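# Six arms move blanket balls into an upright crate

## Task

Pick up every ball lying on the blanket and deposit each one inside the crate. The crate has to finish upright at the same spot it began. At the end all grippers must be open and the arms withdrawn, and the balls must stay in the crate by themselves with no arm holding them there.

## Robot and tools

Setup. Six identical i2rt Big YAM arms (arm1 to arm6) are mounted on the tabletop. Each has six revolute joints, a two-finger gripper and a wrist camera that rides on top of the hand and looks toward the fingertips when joints 1 and 6 are zero and the hand is level. Two room cameras, cam_high and cam_low, belong to no arm. Each arm reaches about 1.0 m from its joint-1 axis.

Frame. Everything uses one shared scene frame with its origin on the floor and +z up. Approximate arm feet, in metres, with heading in degrees counter-clockwise from +x: arm1 (-0.87, +0.65, 0.72) heading -90; arm2 (-0.87, -0.65, 0.72) heading +90; arm3 (0.00, +0.65, 0.72) heading -90; arm4 (0.00, -0.65, 0.72) heading +90; arm5 (+0.87, +0.65, 0.72) heading -90; arm6 (+0.87, -0.65, 0.72) heading +90. So arms 1, 3 and 5 sit on the +y side looking toward -y, and arms 2, 4 and 6 sit on the -y side looking toward +y. The hand point is midway between the fingertips; the hand's z axis runs along the fingers and the fingers open and close along its y axis.

execute_actions. Argument actions is a list holding at most one action. The action is an object whose keys are arm names; under each arm goes a joints object. The joints object lists absolute joint targets by name (not offsets), so each arm has its own separate set of numbers. Names, units and ranges: joint1_rad -2.879 to 2.879 rad (rotates the whole arm about its foot, positive = counter-clockwise seen from above, 0 = extending along the foot's heading); joint2_rad 0 to 3.141 (shoulder; 0 puts the upper arm back and near level, increasing raises it then brings it forward); joint3_rad 0 to 3.019 (elbow; 0 folds the forearm onto the upper arm, increasing opens it); joint4_rad -1.692 to 1.57 (hand pitch, positive tips fingers up); joint5_rad -1.57 to 1.57 (hand yaw, positive toward the arm's right); joint6_rad -2.094 to 2.094 (hand roll, positive clockwise viewed from behind the hand); gripper_m 0 to 0.093 in metres, the fingertip gap (each finger pushes with roughly 50 to 62 N at most). Completion tolerances are about ±0.045, 0.14, 0.09, 0.055, 0.03, 0.035 rad and ±0.003 m. Any joint may be omitted. All named motions begin together but finish independently, and joints move at different speeds, so the hand may sweep a wide arc between postures. An arm or joint left out may still be driving toward an earlier target. An unknown key or out-of-range number rejects the whole call and nothing moves. Optional cameras picks which images come back (null or ["all"] gives every camera, [] gives none). An empty actions list simply reports state and images.

wait takes seconds (0 to 10) and commands nothing new. zoom_image takes camera and region [x0, y0, x1, y1] in pixels (origin top-left, at most 504 by 504) of that camera's latest full 672x504 image. read_manual only returns licence texts. finished_scene takes the scene number and closes it permanently once the last command has been held; call it only when the goal is met and will stay met.

Results. Each result gives every arm's joint_positions, the hand pose, and images listed in order on the pictures line. joint_status tells how each commanded motion ended: done, off_target (stopped short and possibly still pushing), contact_stop or time_out (target dropped and joint holds where it stopped, though a timed-out joint may keep a nearby target and keep pressing; on_its_own will name it), or not_followed, meaning a self- and inter-arm collision check refused that arm's joint targets (a cause line usually explains). Gripper commands still run in that case, and refused targets may be retried on later actions. on_its_own lists what the call did not command; its held at value is the target, not the actual position. To relieve a pushing joint, command it to its reported position. Very small target changes may not move a joint at all. A joint carrying a load can sag. If a call reports a stop, the remaining motion calls in that reply are skipped.

Hazards. The arms do not stop on contact and can press hard. Never let two arms press together; the collision check ignores fingers, gripper housings and wrist cameras and may react late, and nothing in the state reports arm-to-arm contact. Sustained pushing or holding heats motors: MOTOR HOT appears from 85 °C, and at 100 °C an OVER-TEMPERATURE FAULT drops that arm until it cools, after which unreached keys read limit_stop_at_motor_heat and should be resent. Do not knock the crate over, shift it, or push any rigid object off the work area; avoid dropping balls, slipping, slamming or hitting things. Loose objects may be nudged occasionally by outside disturbances, so verify with images before finishing. Arms act independently and do not wait for each other.

Each tool is called after ">>>" as name([rows], argument=value, ...), one row to a line, values as JSON.

## Session

>>> execute_actions(actions=[])

Scene clock: 0.00 s.
arm1.joint_positions: joint1_rad=+0.004 joint2_rad=+0.455 joint3_rad=+1.471 joint4_rad=-1.545 joint5_rad=+0.017 joint6_rad=+0.014 gripper_m=+0.094
arm1.joint_status: not commanded
arm1.hand: x=-0.8723 y=+0.5251 z=+1.3142 quat_wxyz=(-0.351, -0.618, -0.609, +0.354) (m; scene frame)
arm2.joint_positions: joint1_rad=-0.003 joint2_rad=+0.439 joint3_rad=+1.451 joint4_rad=-1.547 joint5_rad=-0.015 joint6_rad=-0.014 gripper_m=+0.094
arm2.joint_status: not commanded
arm2.hand: x=-0.8653 y=-0.5327 z=+1.3357 quat_wxyz=(-0.354, +0.610, -0.616, -0.351) (m; scene frame)
arm3.joint_positions: joint1_rad=+0.006 joint2_rad=+0.432 joint3_rad=+1.478 joint4_rad=-1.548 joint5_rad=+0.016 joint6_rad=+0.007 gripper_m=+0.095
arm3.joint_status: not commanded
arm3.hand: x=-0.0017 y=+0.5372 z=+1.3479 quat_wxyz=(-0.358, -0.611, -0.606, +0.363) (m; scene frame)
arm4.joint_positions: joint1_rad=-0.011 joint2_rad=+0.424 joint3_rad=+1.458 joint4_rad=-1.549 joint5_rad=-0.008 joint6_rad=+0.014 gripper_m=+0.094
arm4.joint_status: not commanded
arm4.hand: x=+0.0086 y=-0.5301 z=+1.3397 quat_wxyz=(-0.355, +0.593, -0.632, -0.350) (m; scene frame)
arm5.joint_positions: joint1_rad=+0.017 joint2_rad=+0.426 joint3_rad=+1.454 joint4_rad=-1.542 joint5_rad=-0.014 joint6_rad=-0.008 gripper_m=+0.094
arm5.joint_status: not commanded
arm5.hand: x=+0.8698 y=+0.5332 z=+1.2857 quat_wxyz=(-0.355, -0.613, -0.608, +0.358) (m; scene frame)
arm6.joint_positions: joint1_rad=-0.014 joint2_rad=+0.448 joint3_rad=+1.462 joint4_rad=-1.524 joint5_rad=-0.001 joint6_rad=+0.011 gripper_m=+0.094
arm6.joint_status: not commanded
arm6.hand: x=+0.8812 y=-0.5265 z=+1.3725 quat_wxyz=(-0.357, +0.595, -0.623, -0.361) (m; scene frame)
pictures: arm1_cam_wrist, arm2_cam_wrist, arm3_cam_wrist, arm4_cam_wrist, arm5_cam_wrist, arm6_cam_wrist, cam_high, cam_low
Images, in order (width x height): arm1_cam_wrist 672x504, arm2_cam_wrist 672x504, arm3_cam_wrist 672x504, arm4_cam_wrist 672x504, arm5_cam_wrist 672x504, arm6_cam_wrist 672x504, cam_high 672x504, cam_low 672x504.

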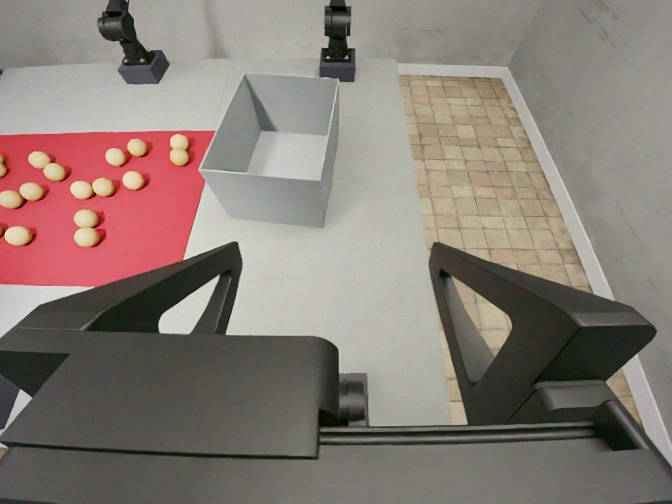

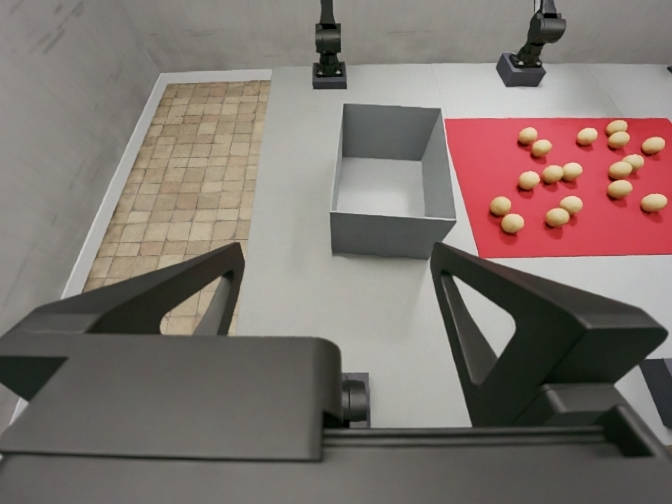

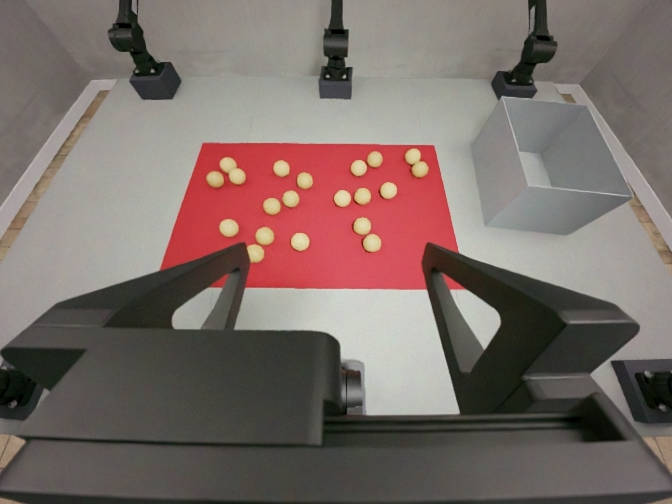

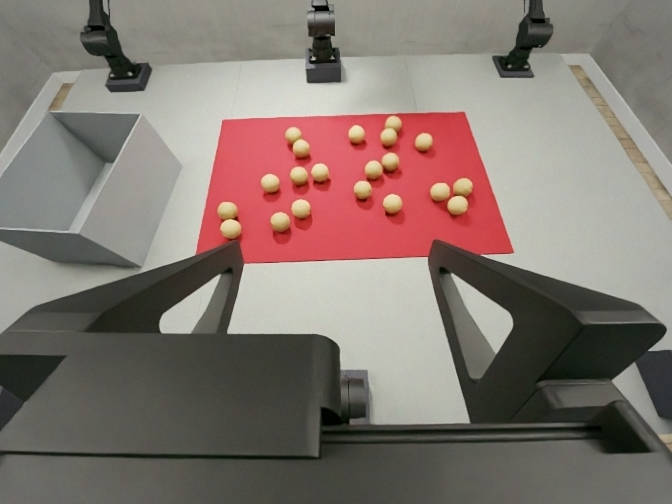

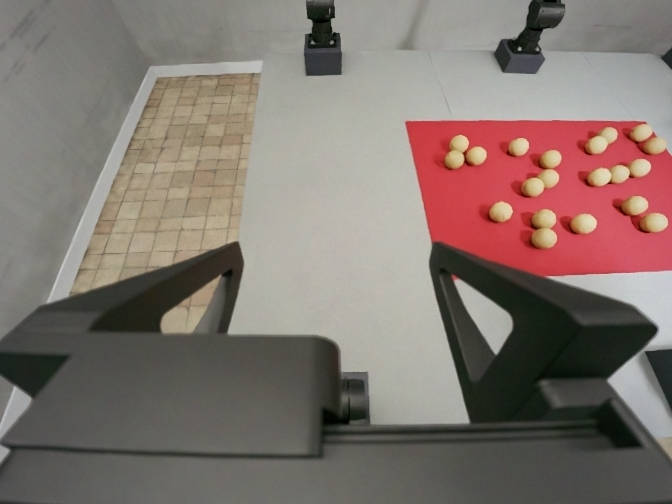

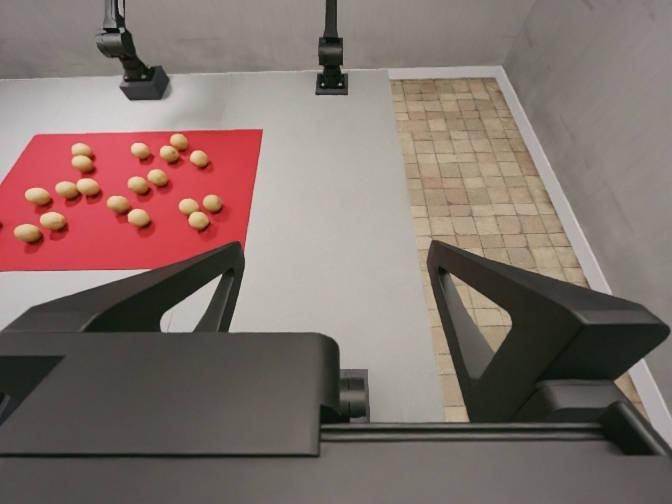

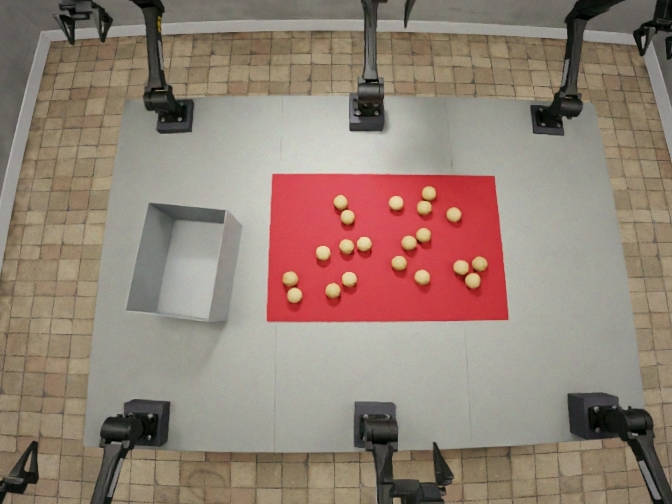

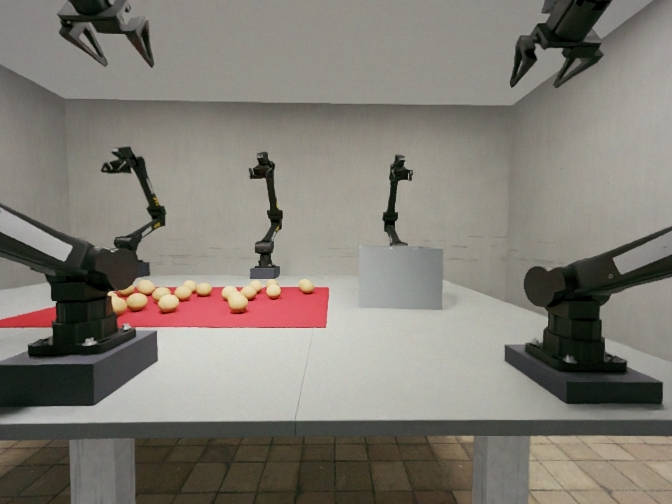

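>>> zoom_image(camera="cam_high", region=[100, 150, 540, 450])

>>> zoom_image(camera="cam_high", region=[100, 60, 640, 200])

Region (100, 150, 540, 450) of cam_high's 672x504 image, scaled by 1.145, with more detail than that image has; it fills the top 344 rows of this view, and the rest is white.

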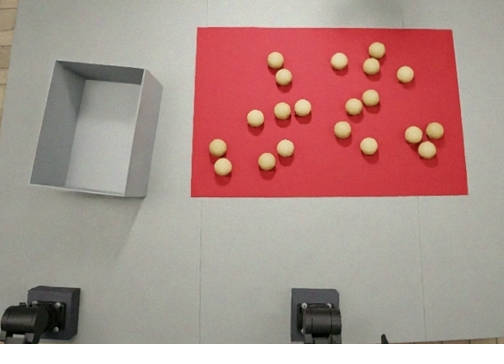

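Region (100, 60, 640, 200) is 540x140 pixels. A region can be at most 504 by 504 pixels.

>>> execute_actions([
  {"arm1":{"joints":{"joint1_rad":1.054,"joint2_rad":2.428,"joint3_rad":2.416,"joint4_rad":-0.988}},"arm2":{"joints":{"joint1_rad":-0.867,"joint2_rad":2.289,"joint3_rad":2.172,"joint4_rad":-1.233,"joint6_rad":-1.17}},"arm3":{"joints":{"joint1_rad":0.625,"joint2_rad":1.964,"joint3_rad":1.638,"joint4_rad":-1.245}},"arm4":{"joints":{"joint1_rad":-0.345,"joint2_rad":1.97,"joint3_rad":1.65,"joint4_rad":-1.251}}},
])

Scene clock: 12.73 s.
arm1.joint_positions: joint1_rad=+1.060 joint2_rad=+2.422 joint3_rad=+2.378 joint4_rad=-0.989 joint5_rad=+0.018 joint6_rad=+0.014 gripper_m=+0.094
arm1.joint_status: all done
arm1.hand: x=-0.1207 y=+0.2305 z=+0.8559 quat_wxyz=(-0.255, -0.250, -0.931, +0.073) (m; scene frame)
arm2.joint_positions: joint1_rad=-0.872 joint2_rad=+2.290 joint3_rad=+2.139 joint4_rad=-1.228 joint5_rad=-0.015 joint6_rad=-1.158 gripper_m=+0.094
arm2.joint_status: all done
arm2.hand: x=-0.2866 y=-0.1836 z=+0.8560 quat_wxyz=(-0.097, +0.789, -0.607, +0.011) (m; scene frame)
arm3.joint_positions: joint1_rad=+0.624 joint2_rad=+1.960 joint3_rad=+1.630 joint4_rad=-1.253 joint5_rad=+0.017 joint6_rad=+0.007 gripper_m=+0.095
arm3.joint_status: all done
arm3.hand: x=+0.3409 y=+0.1725 z=+0.8704 quat_wxyz=(+0.010, -0.458, -0.889, +0.006) (m; scene frame)
arm4.joint_positions: joint1_rad=-0.335 joint2_rad=+1.947 joint3_rad=+1.639 joint4_rad=-1.258 joint5_rad=-0.008 joint6_rad=+0.014 gripper_m=+0.094
arm4.joint_status: all done
arm4.hand: x=+0.2163 y=-0.1005 z=+0.8747 quat_wxyz=(+0.006, +0.557, -0.831, -0.002) (m; scene frame)
arm5.joint_positions: joint1_rad=+0.017 joint2_rad=+0.426 joint3_rad=+1.454 joint4_rad=-1.542 joint5_rad=-0.014 joint6_rad=-0.008 gripper_m=+0.094
arm5.joint_status: not commanded
arm5.hand: x=+0.8698 y=+0.5332 z=+1.2857 quat_wxyz=(-0.355, -0.613, -0.608, +0.358) (m; scene frame)
arm6.joint_positions: joint1_rad=-0.014 joint2_rad=+0.448 joint3_rad=+1.462 joint4_rad=-1.524 joint5_rad=-0.001 joint6_rad=+0.011 gripper_m=+0.094
arm6.joint_status: not commanded
arm6.hand: x=+0.8812 y=-0.5265 z=+1.3725 quat_wxyz=(-0.357, +0.595, -0.623, -0.361) (m; scene frame)
pictures: arm1_cam_wrist, arm2_cam_wrist, arm3_cam_wrist, arm4_cam_wrist, arm5_cam_wrist, arm6_cam_wrist, cam_high, cam_low
Images, in order (width x height): arm1_cam_wrist 672x504, arm2_cam_wrist 672x504, arm3_cam_wrist 672x504, arm4_cam_wrist 672x504, arm5_cam_wrist 672x504, arm6_cam_wrist 672x504, cam_high 672x504, cam_low 672x504.

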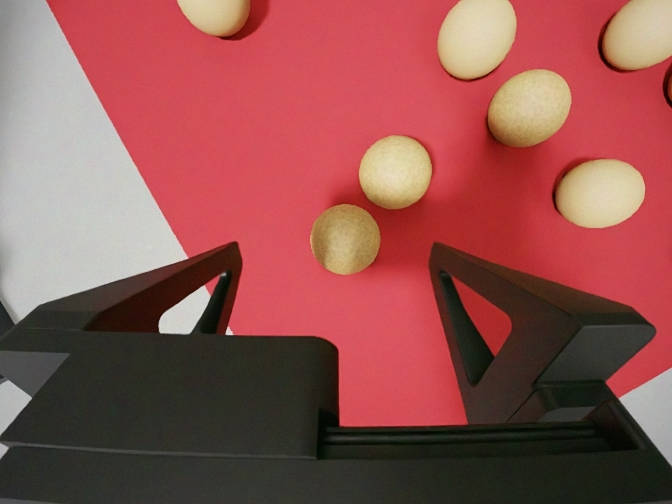

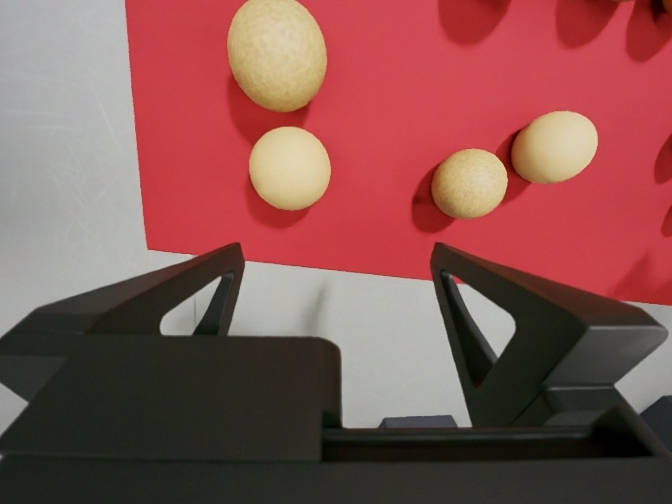

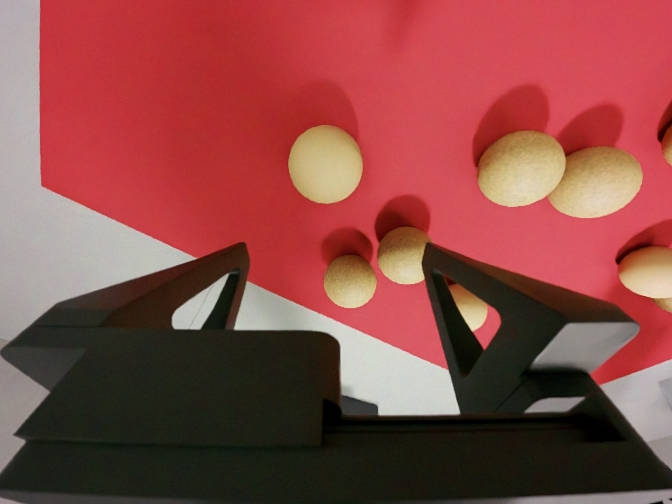

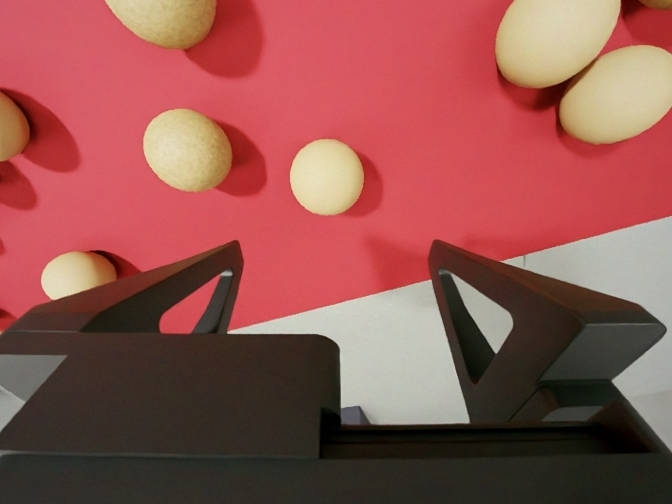

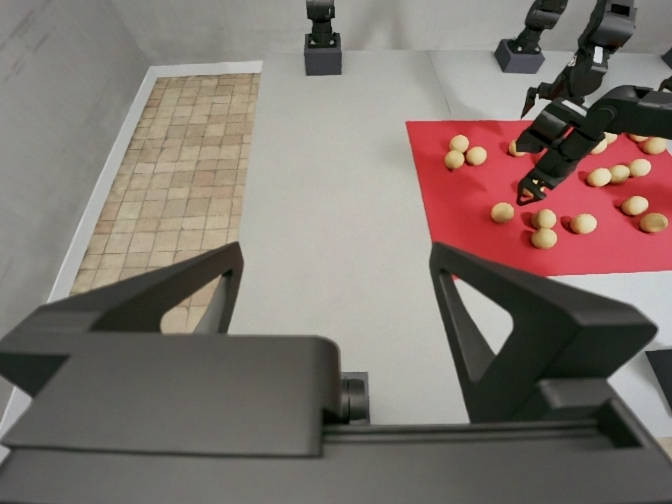

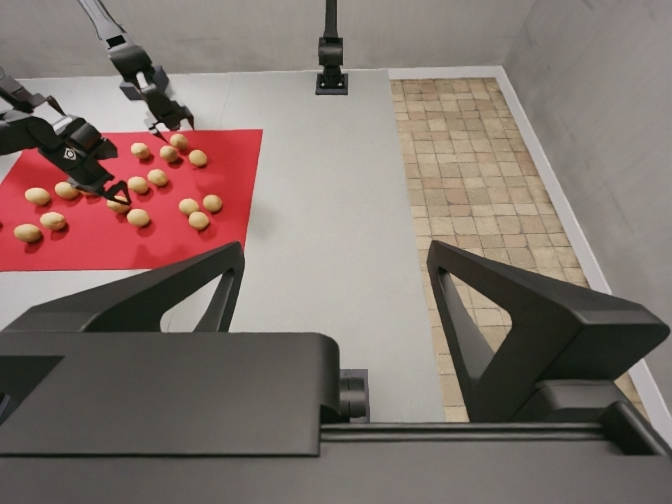

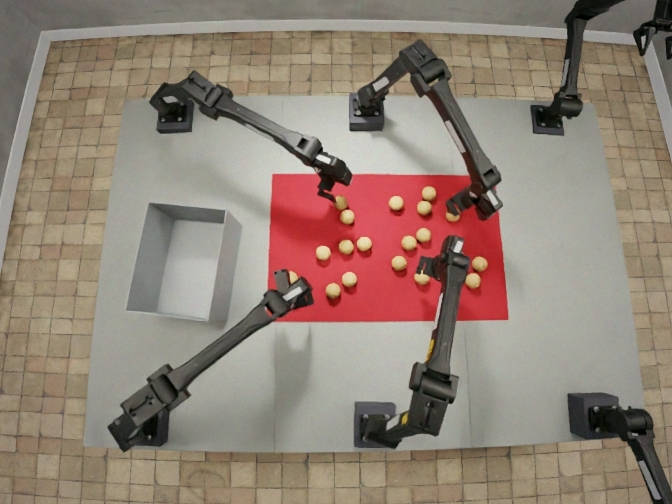

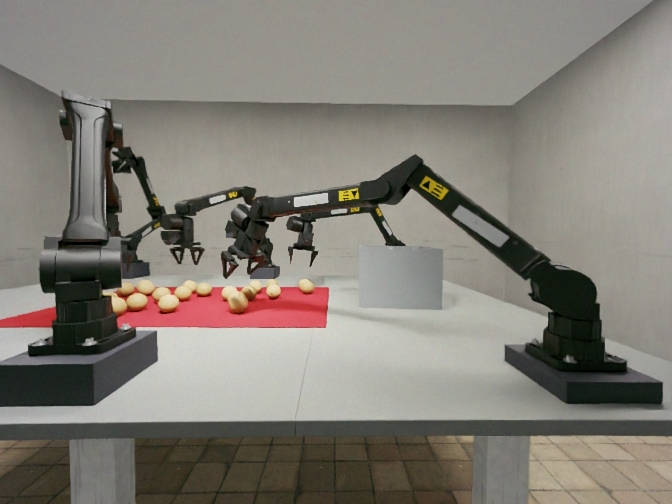

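>>> execute_actions([
  {"arm1":{"joints":{"joint1_rad":1.046,"joint2_rad":2.535,"joint3_rad":2.342,"joint4_rad":-0.807}},"arm2":{"joints":{"joint1_rad":-0.81,"joint2_rad":2.369,"joint3_rad":2.038,"joint4_rad":-1.019}},"arm3":{"joints":{"joint1_rad":0.634,"joint2_rad":2.147,"joint3_rad":1.60,"joint4_rad":-1.024}},"arm4":{"joints":{"joint1_rad":-0.328,"joint2_rad":2.119,"joint3_rad":1.552,"joint4_rad":-1.004}}},
], cameras=["arm1_cam_wrist","arm2_cam_wrist","arm3_cam_wrist","arm4_cam_wrist","cam_high"])

Scene clock: 18.20 s.
arm1.joint_positions: joint1_rad=+1.054 joint2_rad=+2.550 joint3_rad=+2.329 joint4_rad=-0.821 joint5_rad=+0.018 joint6_rad=+0.014 gripper_m=+0.094
arm1.joint_status: all done
arm1.hand: x=-0.1128 y=+0.2200 z=+0.7448 quat_wxyz=(-0.251, -0.253, -0.931, +0.073) (m; scene frame)
arm2.joint_positions: joint1_rad=-0.802 joint2_rad=+2.374 joint3_rad=+2.026 joint4_rad=-1.031 joint5_rad=-0.015 joint6_rad=-1.158 gripper_m=+0.094
arm2.joint_status: all done
arm2.hand: x=-0.3207 y=-0.1433 z=+0.7571 quat_wxyz=(-0.097, +0.810, -0.579, +0.008) (m; scene frame)
arm3.joint_positions: joint1_rad=+0.624 joint2_rad=+2.140 joint3_rad=+1.601 joint4_rad=-1.040 joint5_rad=+0.016 joint6_rad=+0.007 gripper_m=+0.095
arm3.joint_status: all done
arm3.hand: x=+0.3541 y=+0.1548 z=+0.7557 quat_wxyz=(+0.008, -0.458, -0.889, +0.006) (m; scene frame)
arm4.joint_positions: joint1_rad=-0.335 joint2_rad=+2.116 joint3_rad=+1.546 joint4_rad=-1.021 joint5_rad=-0.007 joint6_rad=+0.014 gripper_m=+0.094
arm4.joint_status: all done
arm4.hand: x=+0.2168 y=-0.0988 z=+0.7456 quat_wxyz=(+0.016, +0.557, -0.831, +0.005) (m; scene frame)
arm5.joint_positions: joint1_rad=+0.017 joint2_rad=+0.426 joint3_rad=+1.454 joint4_rad=-1.542 joint5_rad=-0.014 joint6_rad=-0.008 gripper_m=+0.094
arm5.joint_status: not commanded
arm5.hand: x=+0.8698 y=+0.5332 z=+1.2857 quat_wxyz=(-0.355, -0.613, -0.608, +0.358) (m; scene frame)
arm6.joint_positions: joint1_rad=-0.014 joint2_rad=+0.448 joint3_rad=+1.462 joint4_rad=-1.524 joint5_rad=-0.001 joint6_rad=+0.011 gripper_m=+0.094
arm6.joint_status: not commanded
arm6.hand: x=+0.8812 y=-0.5265 z=+1.3725 quat_wxyz=(-0.357, +0.595, -0.623, -0.361) (m; scene frame)
pictures: arm1_cam_wrist, arm2_cam_wrist, arm3_cam_wrist, arm4_cam_wrist, cam_high
Images, in order (width x height): arm1_cam_wrist 672x504, arm2_cam_wrist 672x504, arm3_cam_wrist 672x504, arm4_cam_wrist 672x504, cam_high 672x504.

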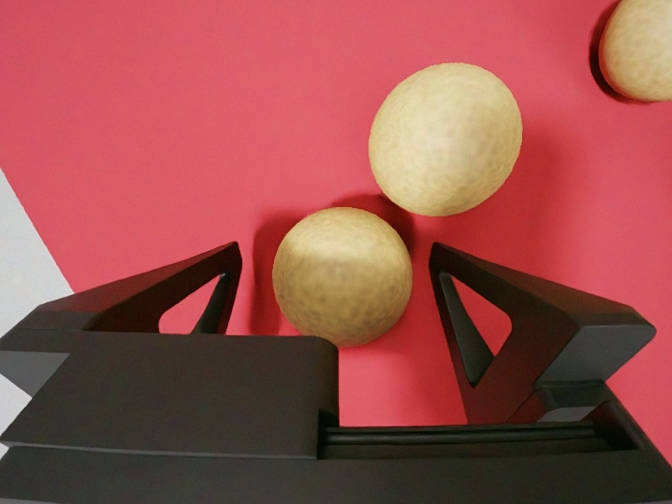

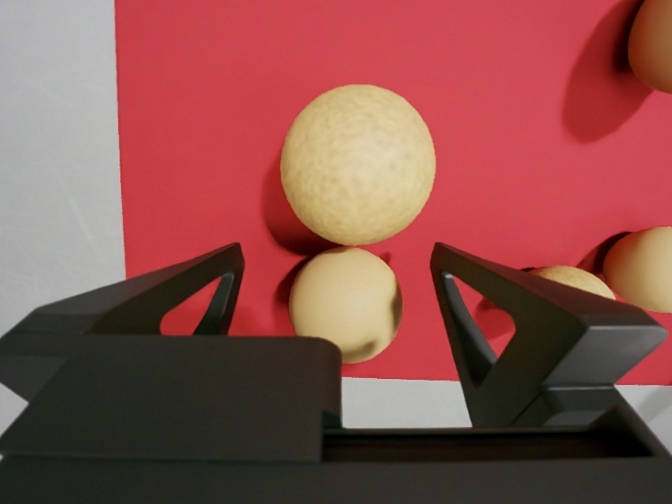

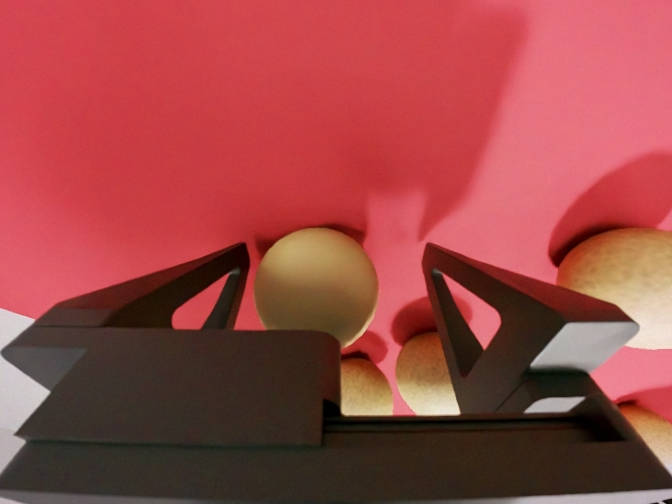

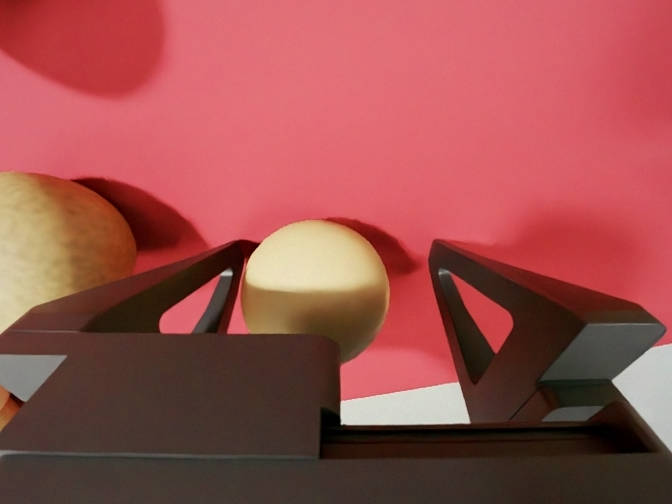

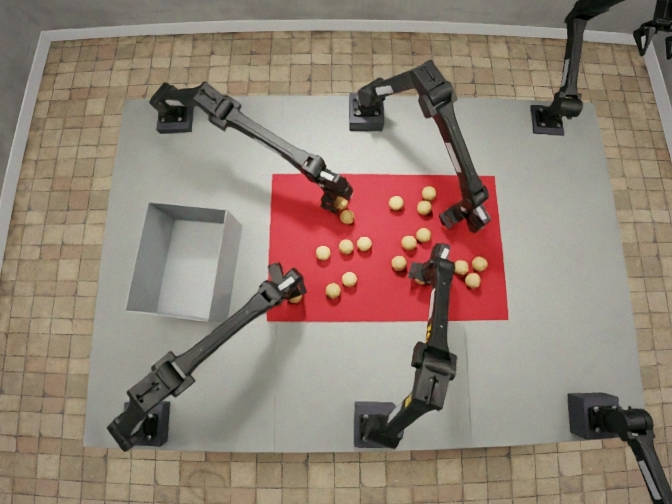

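>>> execute_actions([
  {"arm1":{"joints":{"gripper_m":0.02}},"arm2":{"joints":{"joint1_rad":-0.832,"gripper_m":0.02}},"arm3":{"joints":{"gripper_m":0.02}},"arm4":{"joints":{"gripper_m":0.02}}},
], cameras=["arm1_cam_wrist","arm2_cam_wrist","arm3_cam_wrist","arm4_cam_wrist"])

Scene clock: 19.80 s.
arm1.joint_positions: joint1_rad=+1.054 joint2_rad=+2.550 joint3_rad=+2.329 joint4_rad=-0.821 joint5_rad=+0.018 joint6_rad=+0.014 gripper_m=+0.057
arm1.joint_status: gripper_m off_target (ended at +0.057, target +0.020)
arm1.hand: x=-0.1128 y=+0.2200 z=+0.7448 quat_wxyz=(-0.251, -0.253, -0.931, +0.073) (m; scene frame)
arm2.joint_positions: joint1_rad=-0.826 joint2_rad=+2.368 joint3_rad=+2.026 joint4_rad=-1.028 joint5_rad=-0.018 joint6_rad=-1.159 gripper_m=+0.020
arm2.joint_status: all done
arm2.hand: x=-0.3076 y=-0.1551 z=+0.7615 quat_wxyz=(-0.101, +0.803, -0.588, +0.009) (m; scene frame)
arm3.joint_positions: joint1_rad=+0.624 joint2_rad=+2.140 joint3_rad=+1.601 joint4_rad=-1.040 joint5_rad=+0.016 joint6_rad=+0.007 gripper_m=+0.057
arm3.joint_status: gripper_m off_target (ended at +0.057, target +0.020)
arm3.hand: x=+0.3541 y=+0.1548 z=+0.7557 quat_wxyz=(+0.008, -0.458, -0.889, +0.006) (m; scene frame)
arm4.joint_positions: joint1_rad=-0.335 joint2_rad=+2.116 joint3_rad=+1.546 joint4_rad=-1.021 joint5_rad=-0.008 joint6_rad=+0.014 gripper_m=+0.054
arm4.joint_status: gripper_m off_target (ended at +0.054, target +0.020)
arm4.hand: x=+0.2167 y=-0.0988 z=+0.7456 quat_wxyz=(+0.016, +0.557, -0.831, +0.005) (m; scene frame)
arm5.joint_positions: joint1_rad=+0.017 joint2_rad=+0.426 joint3_rad=+1.454 joint4_rad=-1.542 joint5_rad=-0.014 joint6_rad=-0.008 gripper_m=+0.094
arm5.joint_status: not commanded
arm5.hand: x=+0.8698 y=+0.5332 z=+1.2857 quat_wxyz=(-0.355, -0.613, -0.608, +0.358) (m; scene frame)
arm6.joint_positions: joint1_rad=-0.014 joint2_rad=+0.448 joint3_rad=+1.462 joint4_rad=-1.524 joint5_rad=-0.001 joint6_rad=+0.011 gripper_m=+0.094
arm6.joint_status: not commanded
arm6.hand: x=+0.8812 y=-0.5265 z=+1.3725 quat_wxyz=(-0.357, +0.595, -0.623, -0.361) (m; scene frame)
pictures: arm1_cam_wrist, arm2_cam_wrist, arm3_cam_wrist, arm4_cam_wrist
Images, in order (width x height): arm1_cam_wrist 672x504, arm2_cam_wrist 672x504, arm3_cam_wrist 672x504, arm4_cam_wrist 672x504.

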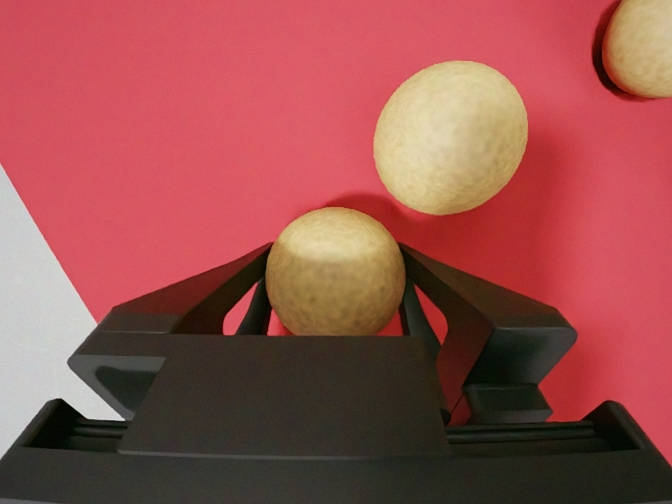

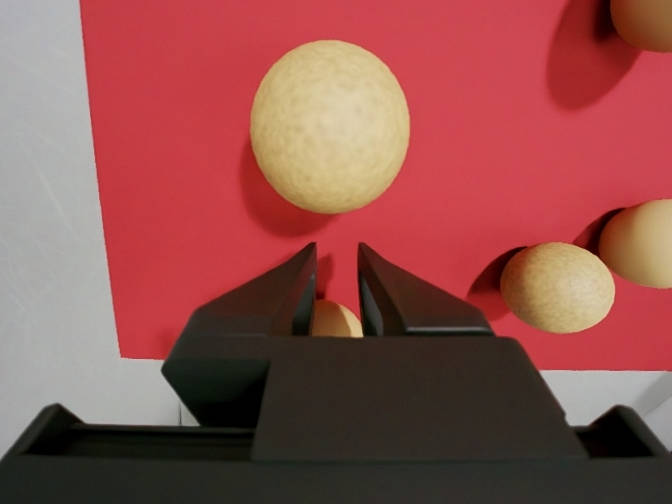

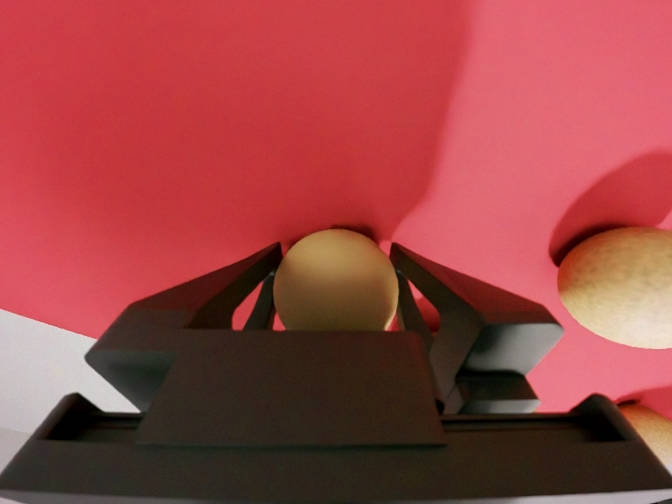

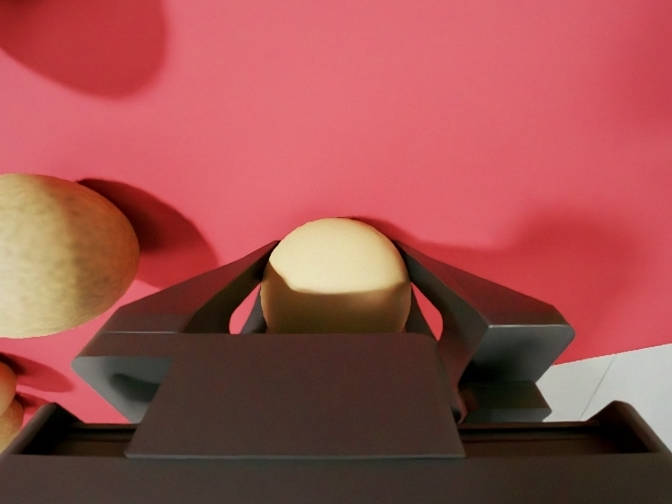

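>>> execute_actions([
  {"arm1":{"joints":{"joint2_rad":1.741,"joint3_rad":1.846,"joint4_rad":-1.405}},"arm2":{"joints":{"joint2_rad":2.27,"joint3_rad":2.172,"joint4_rad":-1.233,"gripper_m":0.093}},"arm3":{"joints":{"joint2_rad":1.469,"joint3_rad":1.442,"joint4_rad":-1.273}},"arm4":{"joints":{"joint2_rad":1.469,"joint3_rad":1.442,"joint4_rad":-1.273}}},
], cameras=["arm2_cam_wrist","cam_high","cam_low"])

Scene clock: 25.27 s.
arm1.joint_positions: joint1_rad=+1.054 joint2_rad=+1.753 joint3_rad=+1.838 joint4_rad=-1.397 joint5_rad=+0.018 joint6_rad=+0.014 gripper_m=+0.057
arm1.joint_status: all done
arm1.hand: x=-0.3482 y=+0.3524 z=+1.0409 quat_wxyz=(-0.123, -0.259, -0.957, +0.040) (m; scene frame)
arm2.joint_positions: joint1_rad=-0.826 joint2_rad=+2.253 joint3_rad=+2.146 joint4_rad=-1.223 joint5_rad=-0.018 joint6_rad=-1.159 gripper_m=+0.093
arm2.joint_status: all done
arm2.hand: x=-0.3050 y=-0.1545 z=+0.8866 quat_wxyz=(-0.121, +0.801, -0.586, +0.013) (m; scene frame)
arm3.joint_positions: joint1_rad=+0.624 joint2_rad=+1.469 joint3_rad=+1.428 joint4_rad=-1.254 joint5_rad=+0.016 joint6_rad=+0.007 gripper_m=+0.057
arm3.joint_status: all done
arm3.hand: x=+0.2904 y=+0.2436 z=+1.0470 quat_wxyz=(-0.119, -0.455, -0.880, +0.070) (m; scene frame)
arm4.joint_positions: joint1_rad=-0.335 joint2_rad=+1.447 joint3_rad=+1.425 joint4_rad=-1.256 joint5_rad=-0.008 joint6_rad=+0.014 gripper_m=+0.054
arm4.joint_status: all done
arm4.hand: x=+0.1828 y=-0.1863 z=+1.0502 quat_wxyz=(-0.112, +0.552, -0.822, -0.083) (m; scene frame)
arm5.joint_positions: joint1_rad=+0.017 joint2_rad=+0.426 joint3_rad=+1.454 joint4_rad=-1.542 joint5_rad=-0.014 joint6_rad=-0.008 gripper_m=+0.094
arm5.joint_status: not commanded
arm5.hand: x=+0.8698 y=+0.5332 z=+1.2857 quat_wxyz=(-0.355, -0.613, -0.608, +0.358) (m; scene frame)
arm6.joint_positions: joint1_rad=-0.014 joint2_rad=+0.448 joint3_rad=+1.462 joint4_rad=-1.524 joint5_rad=-0.001 joint6_rad=+0.011 gripper_m=+0.094
arm6.joint_status: not commanded
arm6.hand: x=+0.8812 y=-0.5265 z=+1.3725 quat_wxyz=(-0.357, +0.595, -0.623, -0.361) (m; scene frame)
pictures: arm2_cam_wrist, cam_high, cam_low
Images, in order (width x height): arm2_cam_wrist 672x504, cam_high 672x504, cam_low 672x504.

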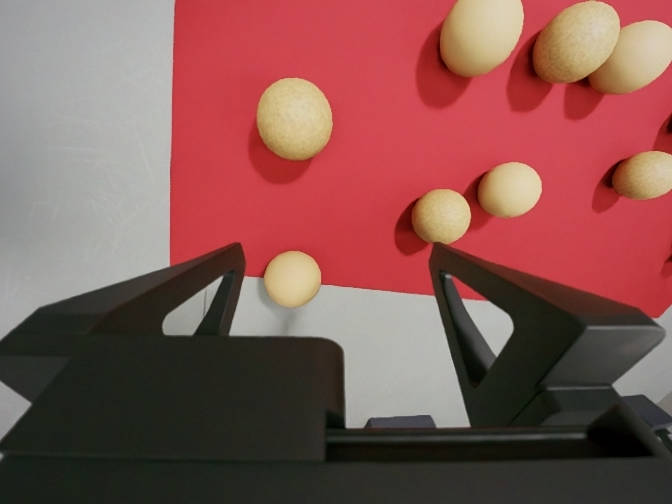

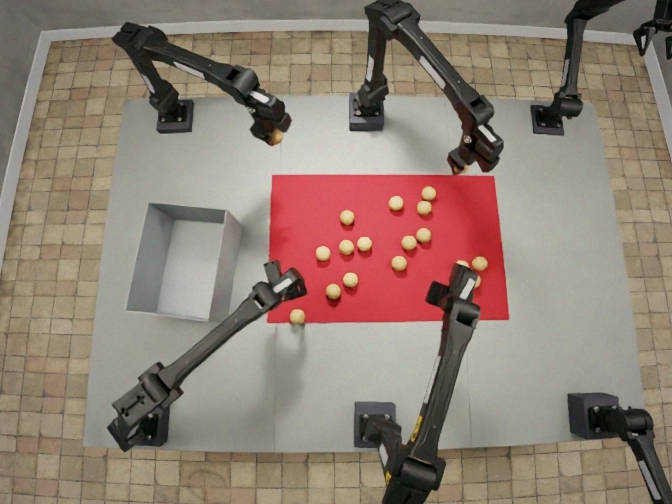

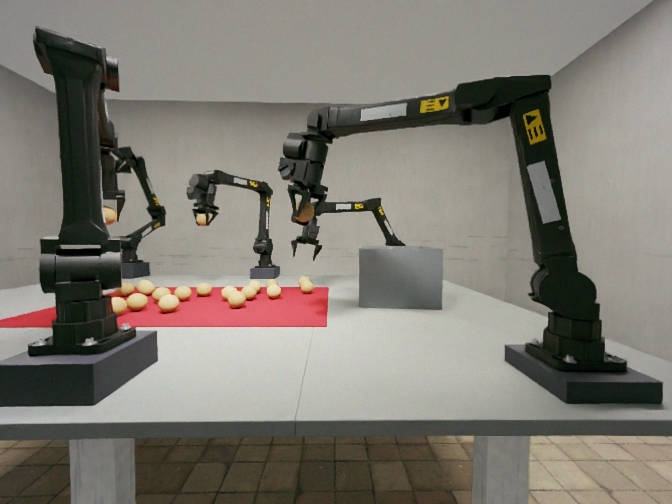

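>>> execute_actions([
  {"arm1":{"joints":{"joint1_rad":0.25}},"arm2":{"joints":{"joint1_rad":-0.937,"joint2_rad":2.155,"joint3_rad":1.95,"joint4_rad":-1.133,"joint6_rad":0.0}}},
], cameras=["arm1_cam_wrist","arm2_cam_wrist","cam_high"])

Scene clock: 28.13 s.
arm1.joint_positions: joint1_rad=+0.246 joint2_rad=+1.753 joint3_rad=+1.838 joint4_rad=-1.397 joint5_rad=+0.020 joint6_rad=+0.014 gripper_m=+0.057
arm1.joint_status: all done
arm1.hand: x=-0.7246 y=+0.0672 z=+1.0409 quat_wxyz=(-0.097, -0.614, -0.778, +0.086) (m; scene frame)
arm2.joint_positions: joint1_rad=-0.941 joint2_rad=+2.145 joint3_rad=+1.949 joint4_rad=-1.146 joint5_rad=-0.016 joint6_rad=-0.012 gripper_m=+0.093
arm2.joint_status: all done
arm2.hand: x=-0.2819 y=-0.2434 z=+0.8812 quat_wxyz=(-0.105, +0.301, -0.947, -0.046) (m; scene frame)
arm3.joint_positions: joint1_rad=+0.624 joint2_rad=+1.469 joint3_rad=+1.428 joint4_rad=-1.254 joint5_rad=+0.016 joint6_rad=+0.007 gripper_m=+0.057
arm3.joint_status: not commanded
arm3.hand: x=+0.2904 y=+0.2436 z=+1.0470 quat_wxyz=(-0.119, -0.455, -0.880, +0.070) (m; scene frame)
arm4.joint_positions: joint1_rad=-0.335 joint2_rad=+1.447 joint3_rad=+1.425 joint4_rad=-1.256 joint5_rad=-0.008 joint6_rad=+0.014 gripper_m=+0.054
arm4.joint_status: not commanded
arm4.hand: x=+0.1828 y=-0.1863 z=+1.0502 quat_wxyz=(-0.112, +0.552, -0.822, -0.083) (m; scene frame)
arm5.joint_positions: joint1_rad=+0.017 joint2_rad=+0.426 joint3_rad=+1.454 joint4_rad=-1.542 joint5_rad=-0.014 joint6_rad=-0.008 gripper_m=+0.094
arm5.joint_status: not commanded
arm5.hand: x=+0.8698 y=+0.5332 z=+1.2857 quat_wxyz=(-0.355, -0.613, -0.608, +0.358) (m; scene frame)
arm6.joint_positions: joint1_rad=-0.014 joint2_rad=+0.448 joint3_rad=+1.462 joint4_rad=-1.524 joint5_rad=-0.001 joint6_rad=+0.011 gripper_m=+0.094
arm6.joint_status: not commanded
arm6.hand: x=+0.8812 y=-0.5265 z=+1.3725 quat_wxyz=(-0.357, +0.595, -0.623, -0.361) (m; scene frame)
pictures: arm1_cam_wrist, arm2_cam_wrist, cam_high
Images, in order (width x height): arm1_cam_wrist 672x504, arm2_cam_wrist 672x504, cam_high 672x504.

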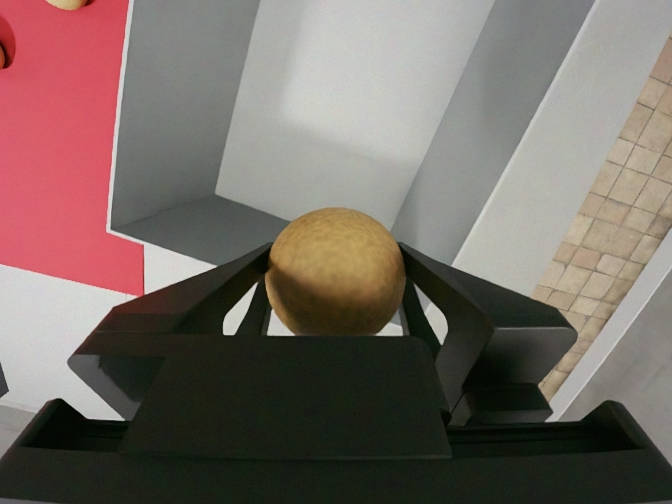

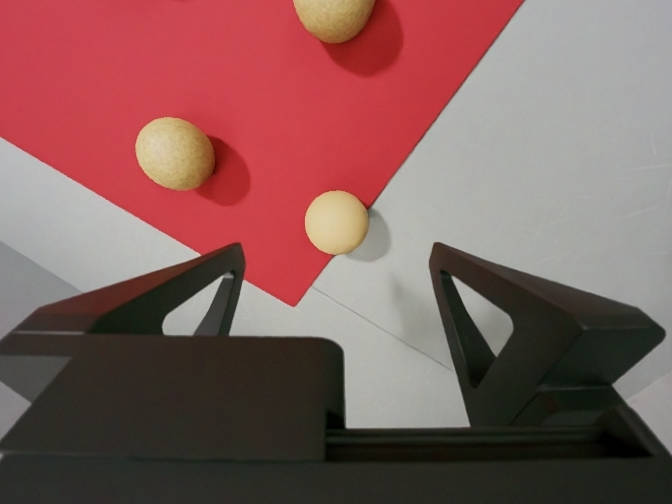

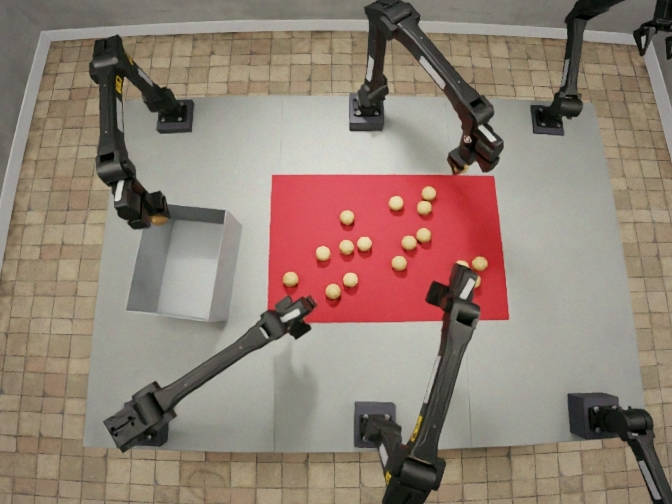

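>>> execute_actions([
  {"arm1":{"joints":{"joint1_rad":0.276,"joint2_rad":2.062,"joint3_rad":1.81,"joint4_rad":-1.036}},"arm2":{"joints":{"joint2_rad":2.272,"joint3_rad":1.82,"joint4_rad":-0.892}}},
], cameras=["arm1_cam_wrist","arm2_cam_wrist","cam_high"])

Scene clock: 30.50 s.
arm1.joint_positions: joint1_rad=+0.273 joint2_rad=+2.062 joint3_rad=+1.783 joint4_rad=-1.048 joint5_rad=+0.020 joint6_rad=+0.014 gripper_m=+0.057
arm1.joint_status: all done
arm1.hand: x=-0.6857 y=-0.0119 z=+0.8441 quat_wxyz=(-0.092, -0.604, -0.787, +0.081) (m; scene frame)
arm2.joint_positions: joint1_rad=-0.941 joint2_rad=+2.267 joint3_rad=+1.806 joint4_rad=-0.903 joint5_rad=-0.018 joint6_rad=-0.009 gripper_m=+0.093
arm2.joint_status: all done
arm2.hand: x=-0.2877 y=-0.2451 z=+0.7504 quat_wxyz=(-0.095, +0.300, -0.948, -0.043) (m; scene frame)
arm3.joint_positions: joint1_rad=+0.624 joint2_rad=+1.469 joint3_rad=+1.428 joint4_rad=-1.254 joint5_rad=+0.016 joint6_rad=+0.007 gripper_m=+0.057
arm3.joint_status: not commanded
arm3.hand: x=+0.2904 y=+0.2436 z=+1.0470 quat_wxyz=(-0.119, -0.455, -0.880, +0.070) (m; scene frame)
arm4.joint_positions: joint1_rad=-0.335 joint2_rad=+1.447 joint3_rad=+1.425 joint4_rad=-1.256 joint5_rad=-0.008 joint6_rad=+0.014 gripper_m=+0.054
arm4.joint_status: not commanded
arm4.hand: x=+0.1828 y=-0.1863 z=+1.0502 quat_wxyz=(-0.112, +0.552, -0.822, -0.083) (m; scene frame)
arm5.joint_positions: joint1_rad=+0.017 joint2_rad=+0.426 joint3_rad=+1.454 joint4_rad=-1.542 joint5_rad=-0.014 joint6_rad=-0.008 gripper_m=+0.094
arm5.joint_status: not commanded
arm5.hand: x=+0.8698 y=+0.5332 z=+1.2857 quat_wxyz=(-0.355, -0.613, -0.608, +0.358) (m; scene frame)
arm6.joint_positions: joint1_rad=-0.014 joint2_rad=+0.448 joint3_rad=+1.462 joint4_rad=-1.524 joint5_rad=-0.001 joint6_rad=+0.011 gripper_m=+0.094
arm6.joint_status: not commanded
arm6.hand: x=+0.8812 y=-0.5265 z=+1.3725 quat_wxyz=(-0.357, +0.595, -0.623, -0.361) (m; scene frame)
pictures: arm1_cam_wrist, arm2_cam_wrist, cam_high
Images, in order (width x height): arm1_cam_wrist 672x504, arm2_cam_wrist 672x504, cam_high 672x504.

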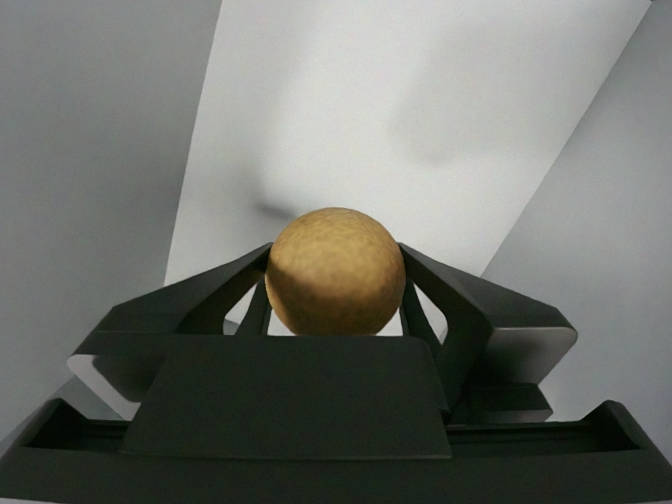

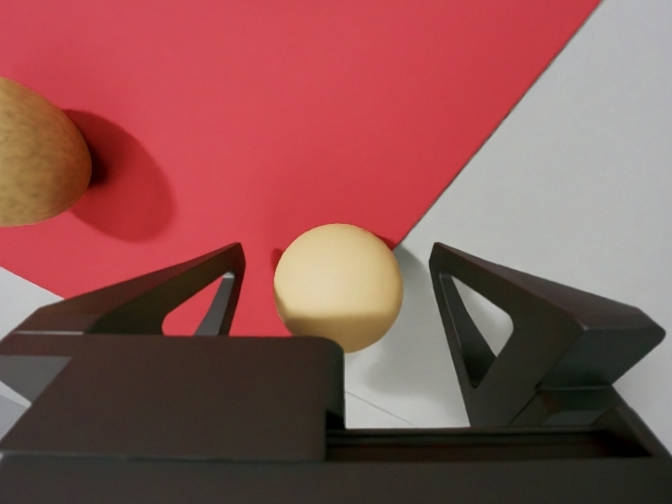

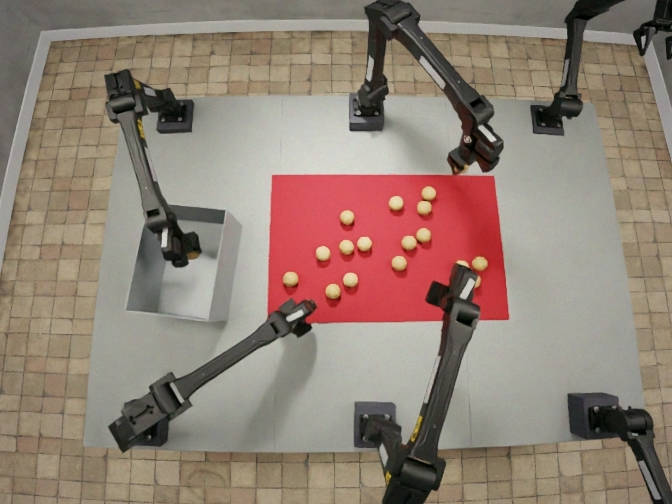

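>>> execute_actions([
  {"arm1":{"joints":{"gripper_m":0.093}},"arm2":{"joints":{"gripper_m":0.02}}},
], cameras=["arm1_cam_wrist","arm2_cam_wrist"])

Scene clock: 31.50 s.
arm1.joint_positions: joint1_rad=+0.273 joint2_rad=+2.062 joint3_rad=+1.783 joint4_rad=-1.048 joint5_rad=+0.020 joint6_rad=+0.014 gripper_m=+0.093
arm1.joint_status: all done
arm1.hand: x=-0.6857 y=-0.0119 z=+0.8441 quat_wxyz=(-0.092, -0.604, -0.787, +0.081) (m; scene frame)
arm2.joint_positions: joint1_rad=-0.941 joint2_rad=+2.267 joint3_rad=+1.806 joint4_rad=-0.903 joint5_rad=-0.017 joint6_rad=-0.009 gripper_m=+0.057
arm2.joint_status: gripper_m off_target (ended at +0.057, target +0.020)
arm2.hand: x=-0.2876 y=-0.2452 z=+0.7504 quat_wxyz=(-0.095, +0.300, -0.948, -0.043) (m; scene frame)
arm3.joint_positions: joint1_rad=+0.624 joint2_rad=+1.469 joint3_rad=+1.428 joint4_rad=-1.254 joint5_rad=+0.016 joint6_rad=+0.007 gripper_m=+0.057
arm3.joint_status: not commanded
arm3.hand: x=+0.2904 y=+0.2436 z=+1.0470 quat_wxyz=(-0.119, -0.455, -0.880, +0.070) (m; scene frame)
arm4.joint_positions: joint1_rad=-0.335 joint2_rad=+1.447 joint3_rad=+1.425 joint4_rad=-1.256 joint5_rad=-0.008 joint6_rad=+0.014 gripper_m=+0.054
arm4.joint_status: not commanded
arm4.hand: x=+0.1828 y=-0.1863 z=+1.0502 quat_wxyz=(-0.112, +0.552, -0.822, -0.083) (m; scene frame)
arm5.joint_positions: joint1_rad=+0.017 joint2_rad=+0.426 joint3_rad=+1.454 joint4_rad=-1.542 joint5_rad=-0.014 joint6_rad=-0.008 gripper_m=+0.094
arm5.joint_status: not commanded
arm5.hand: x=+0.8698 y=+0.5332 z=+1.2857 quat_wxyz=(-0.355, -0.613, -0.608, +0.358) (m; scene frame)
arm6.joint_positions: joint1_rad=-0.014 joint2_rad=+0.448 joint3_rad=+1.462 joint4_rad=-1.524 joint5_rad=-0.001 joint6_rad=+0.011 gripper_m=+0.094
arm6.joint_status: not commanded
arm6.hand: x=+0.8812 y=-0.5265 z=+1.3725 quat_wxyz=(-0.357, +0.595, -0.623, -0.361) (m; scene frame)
pictures: arm1_cam_wrist, arm2_cam_wrist
Images, in order (width x height): arm1_cam_wrist 672x504, arm2_cam_wrist 672x504.

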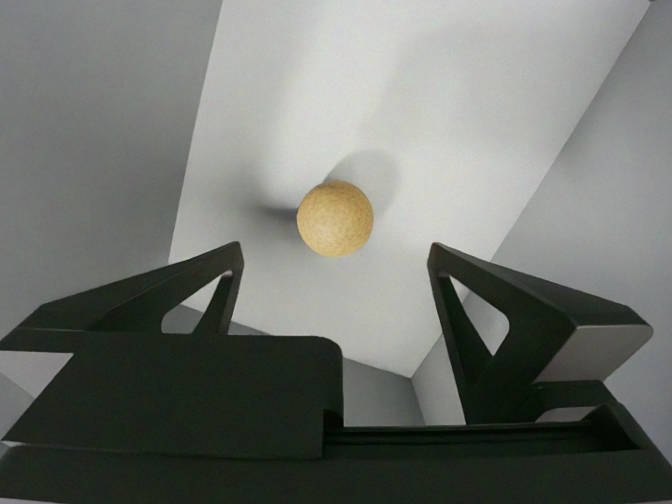

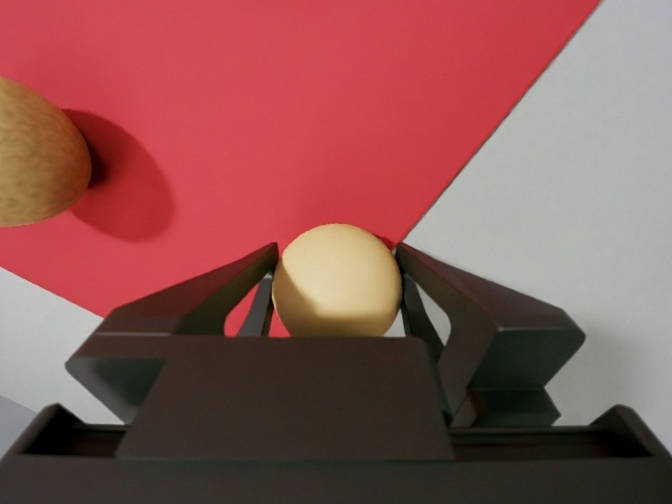

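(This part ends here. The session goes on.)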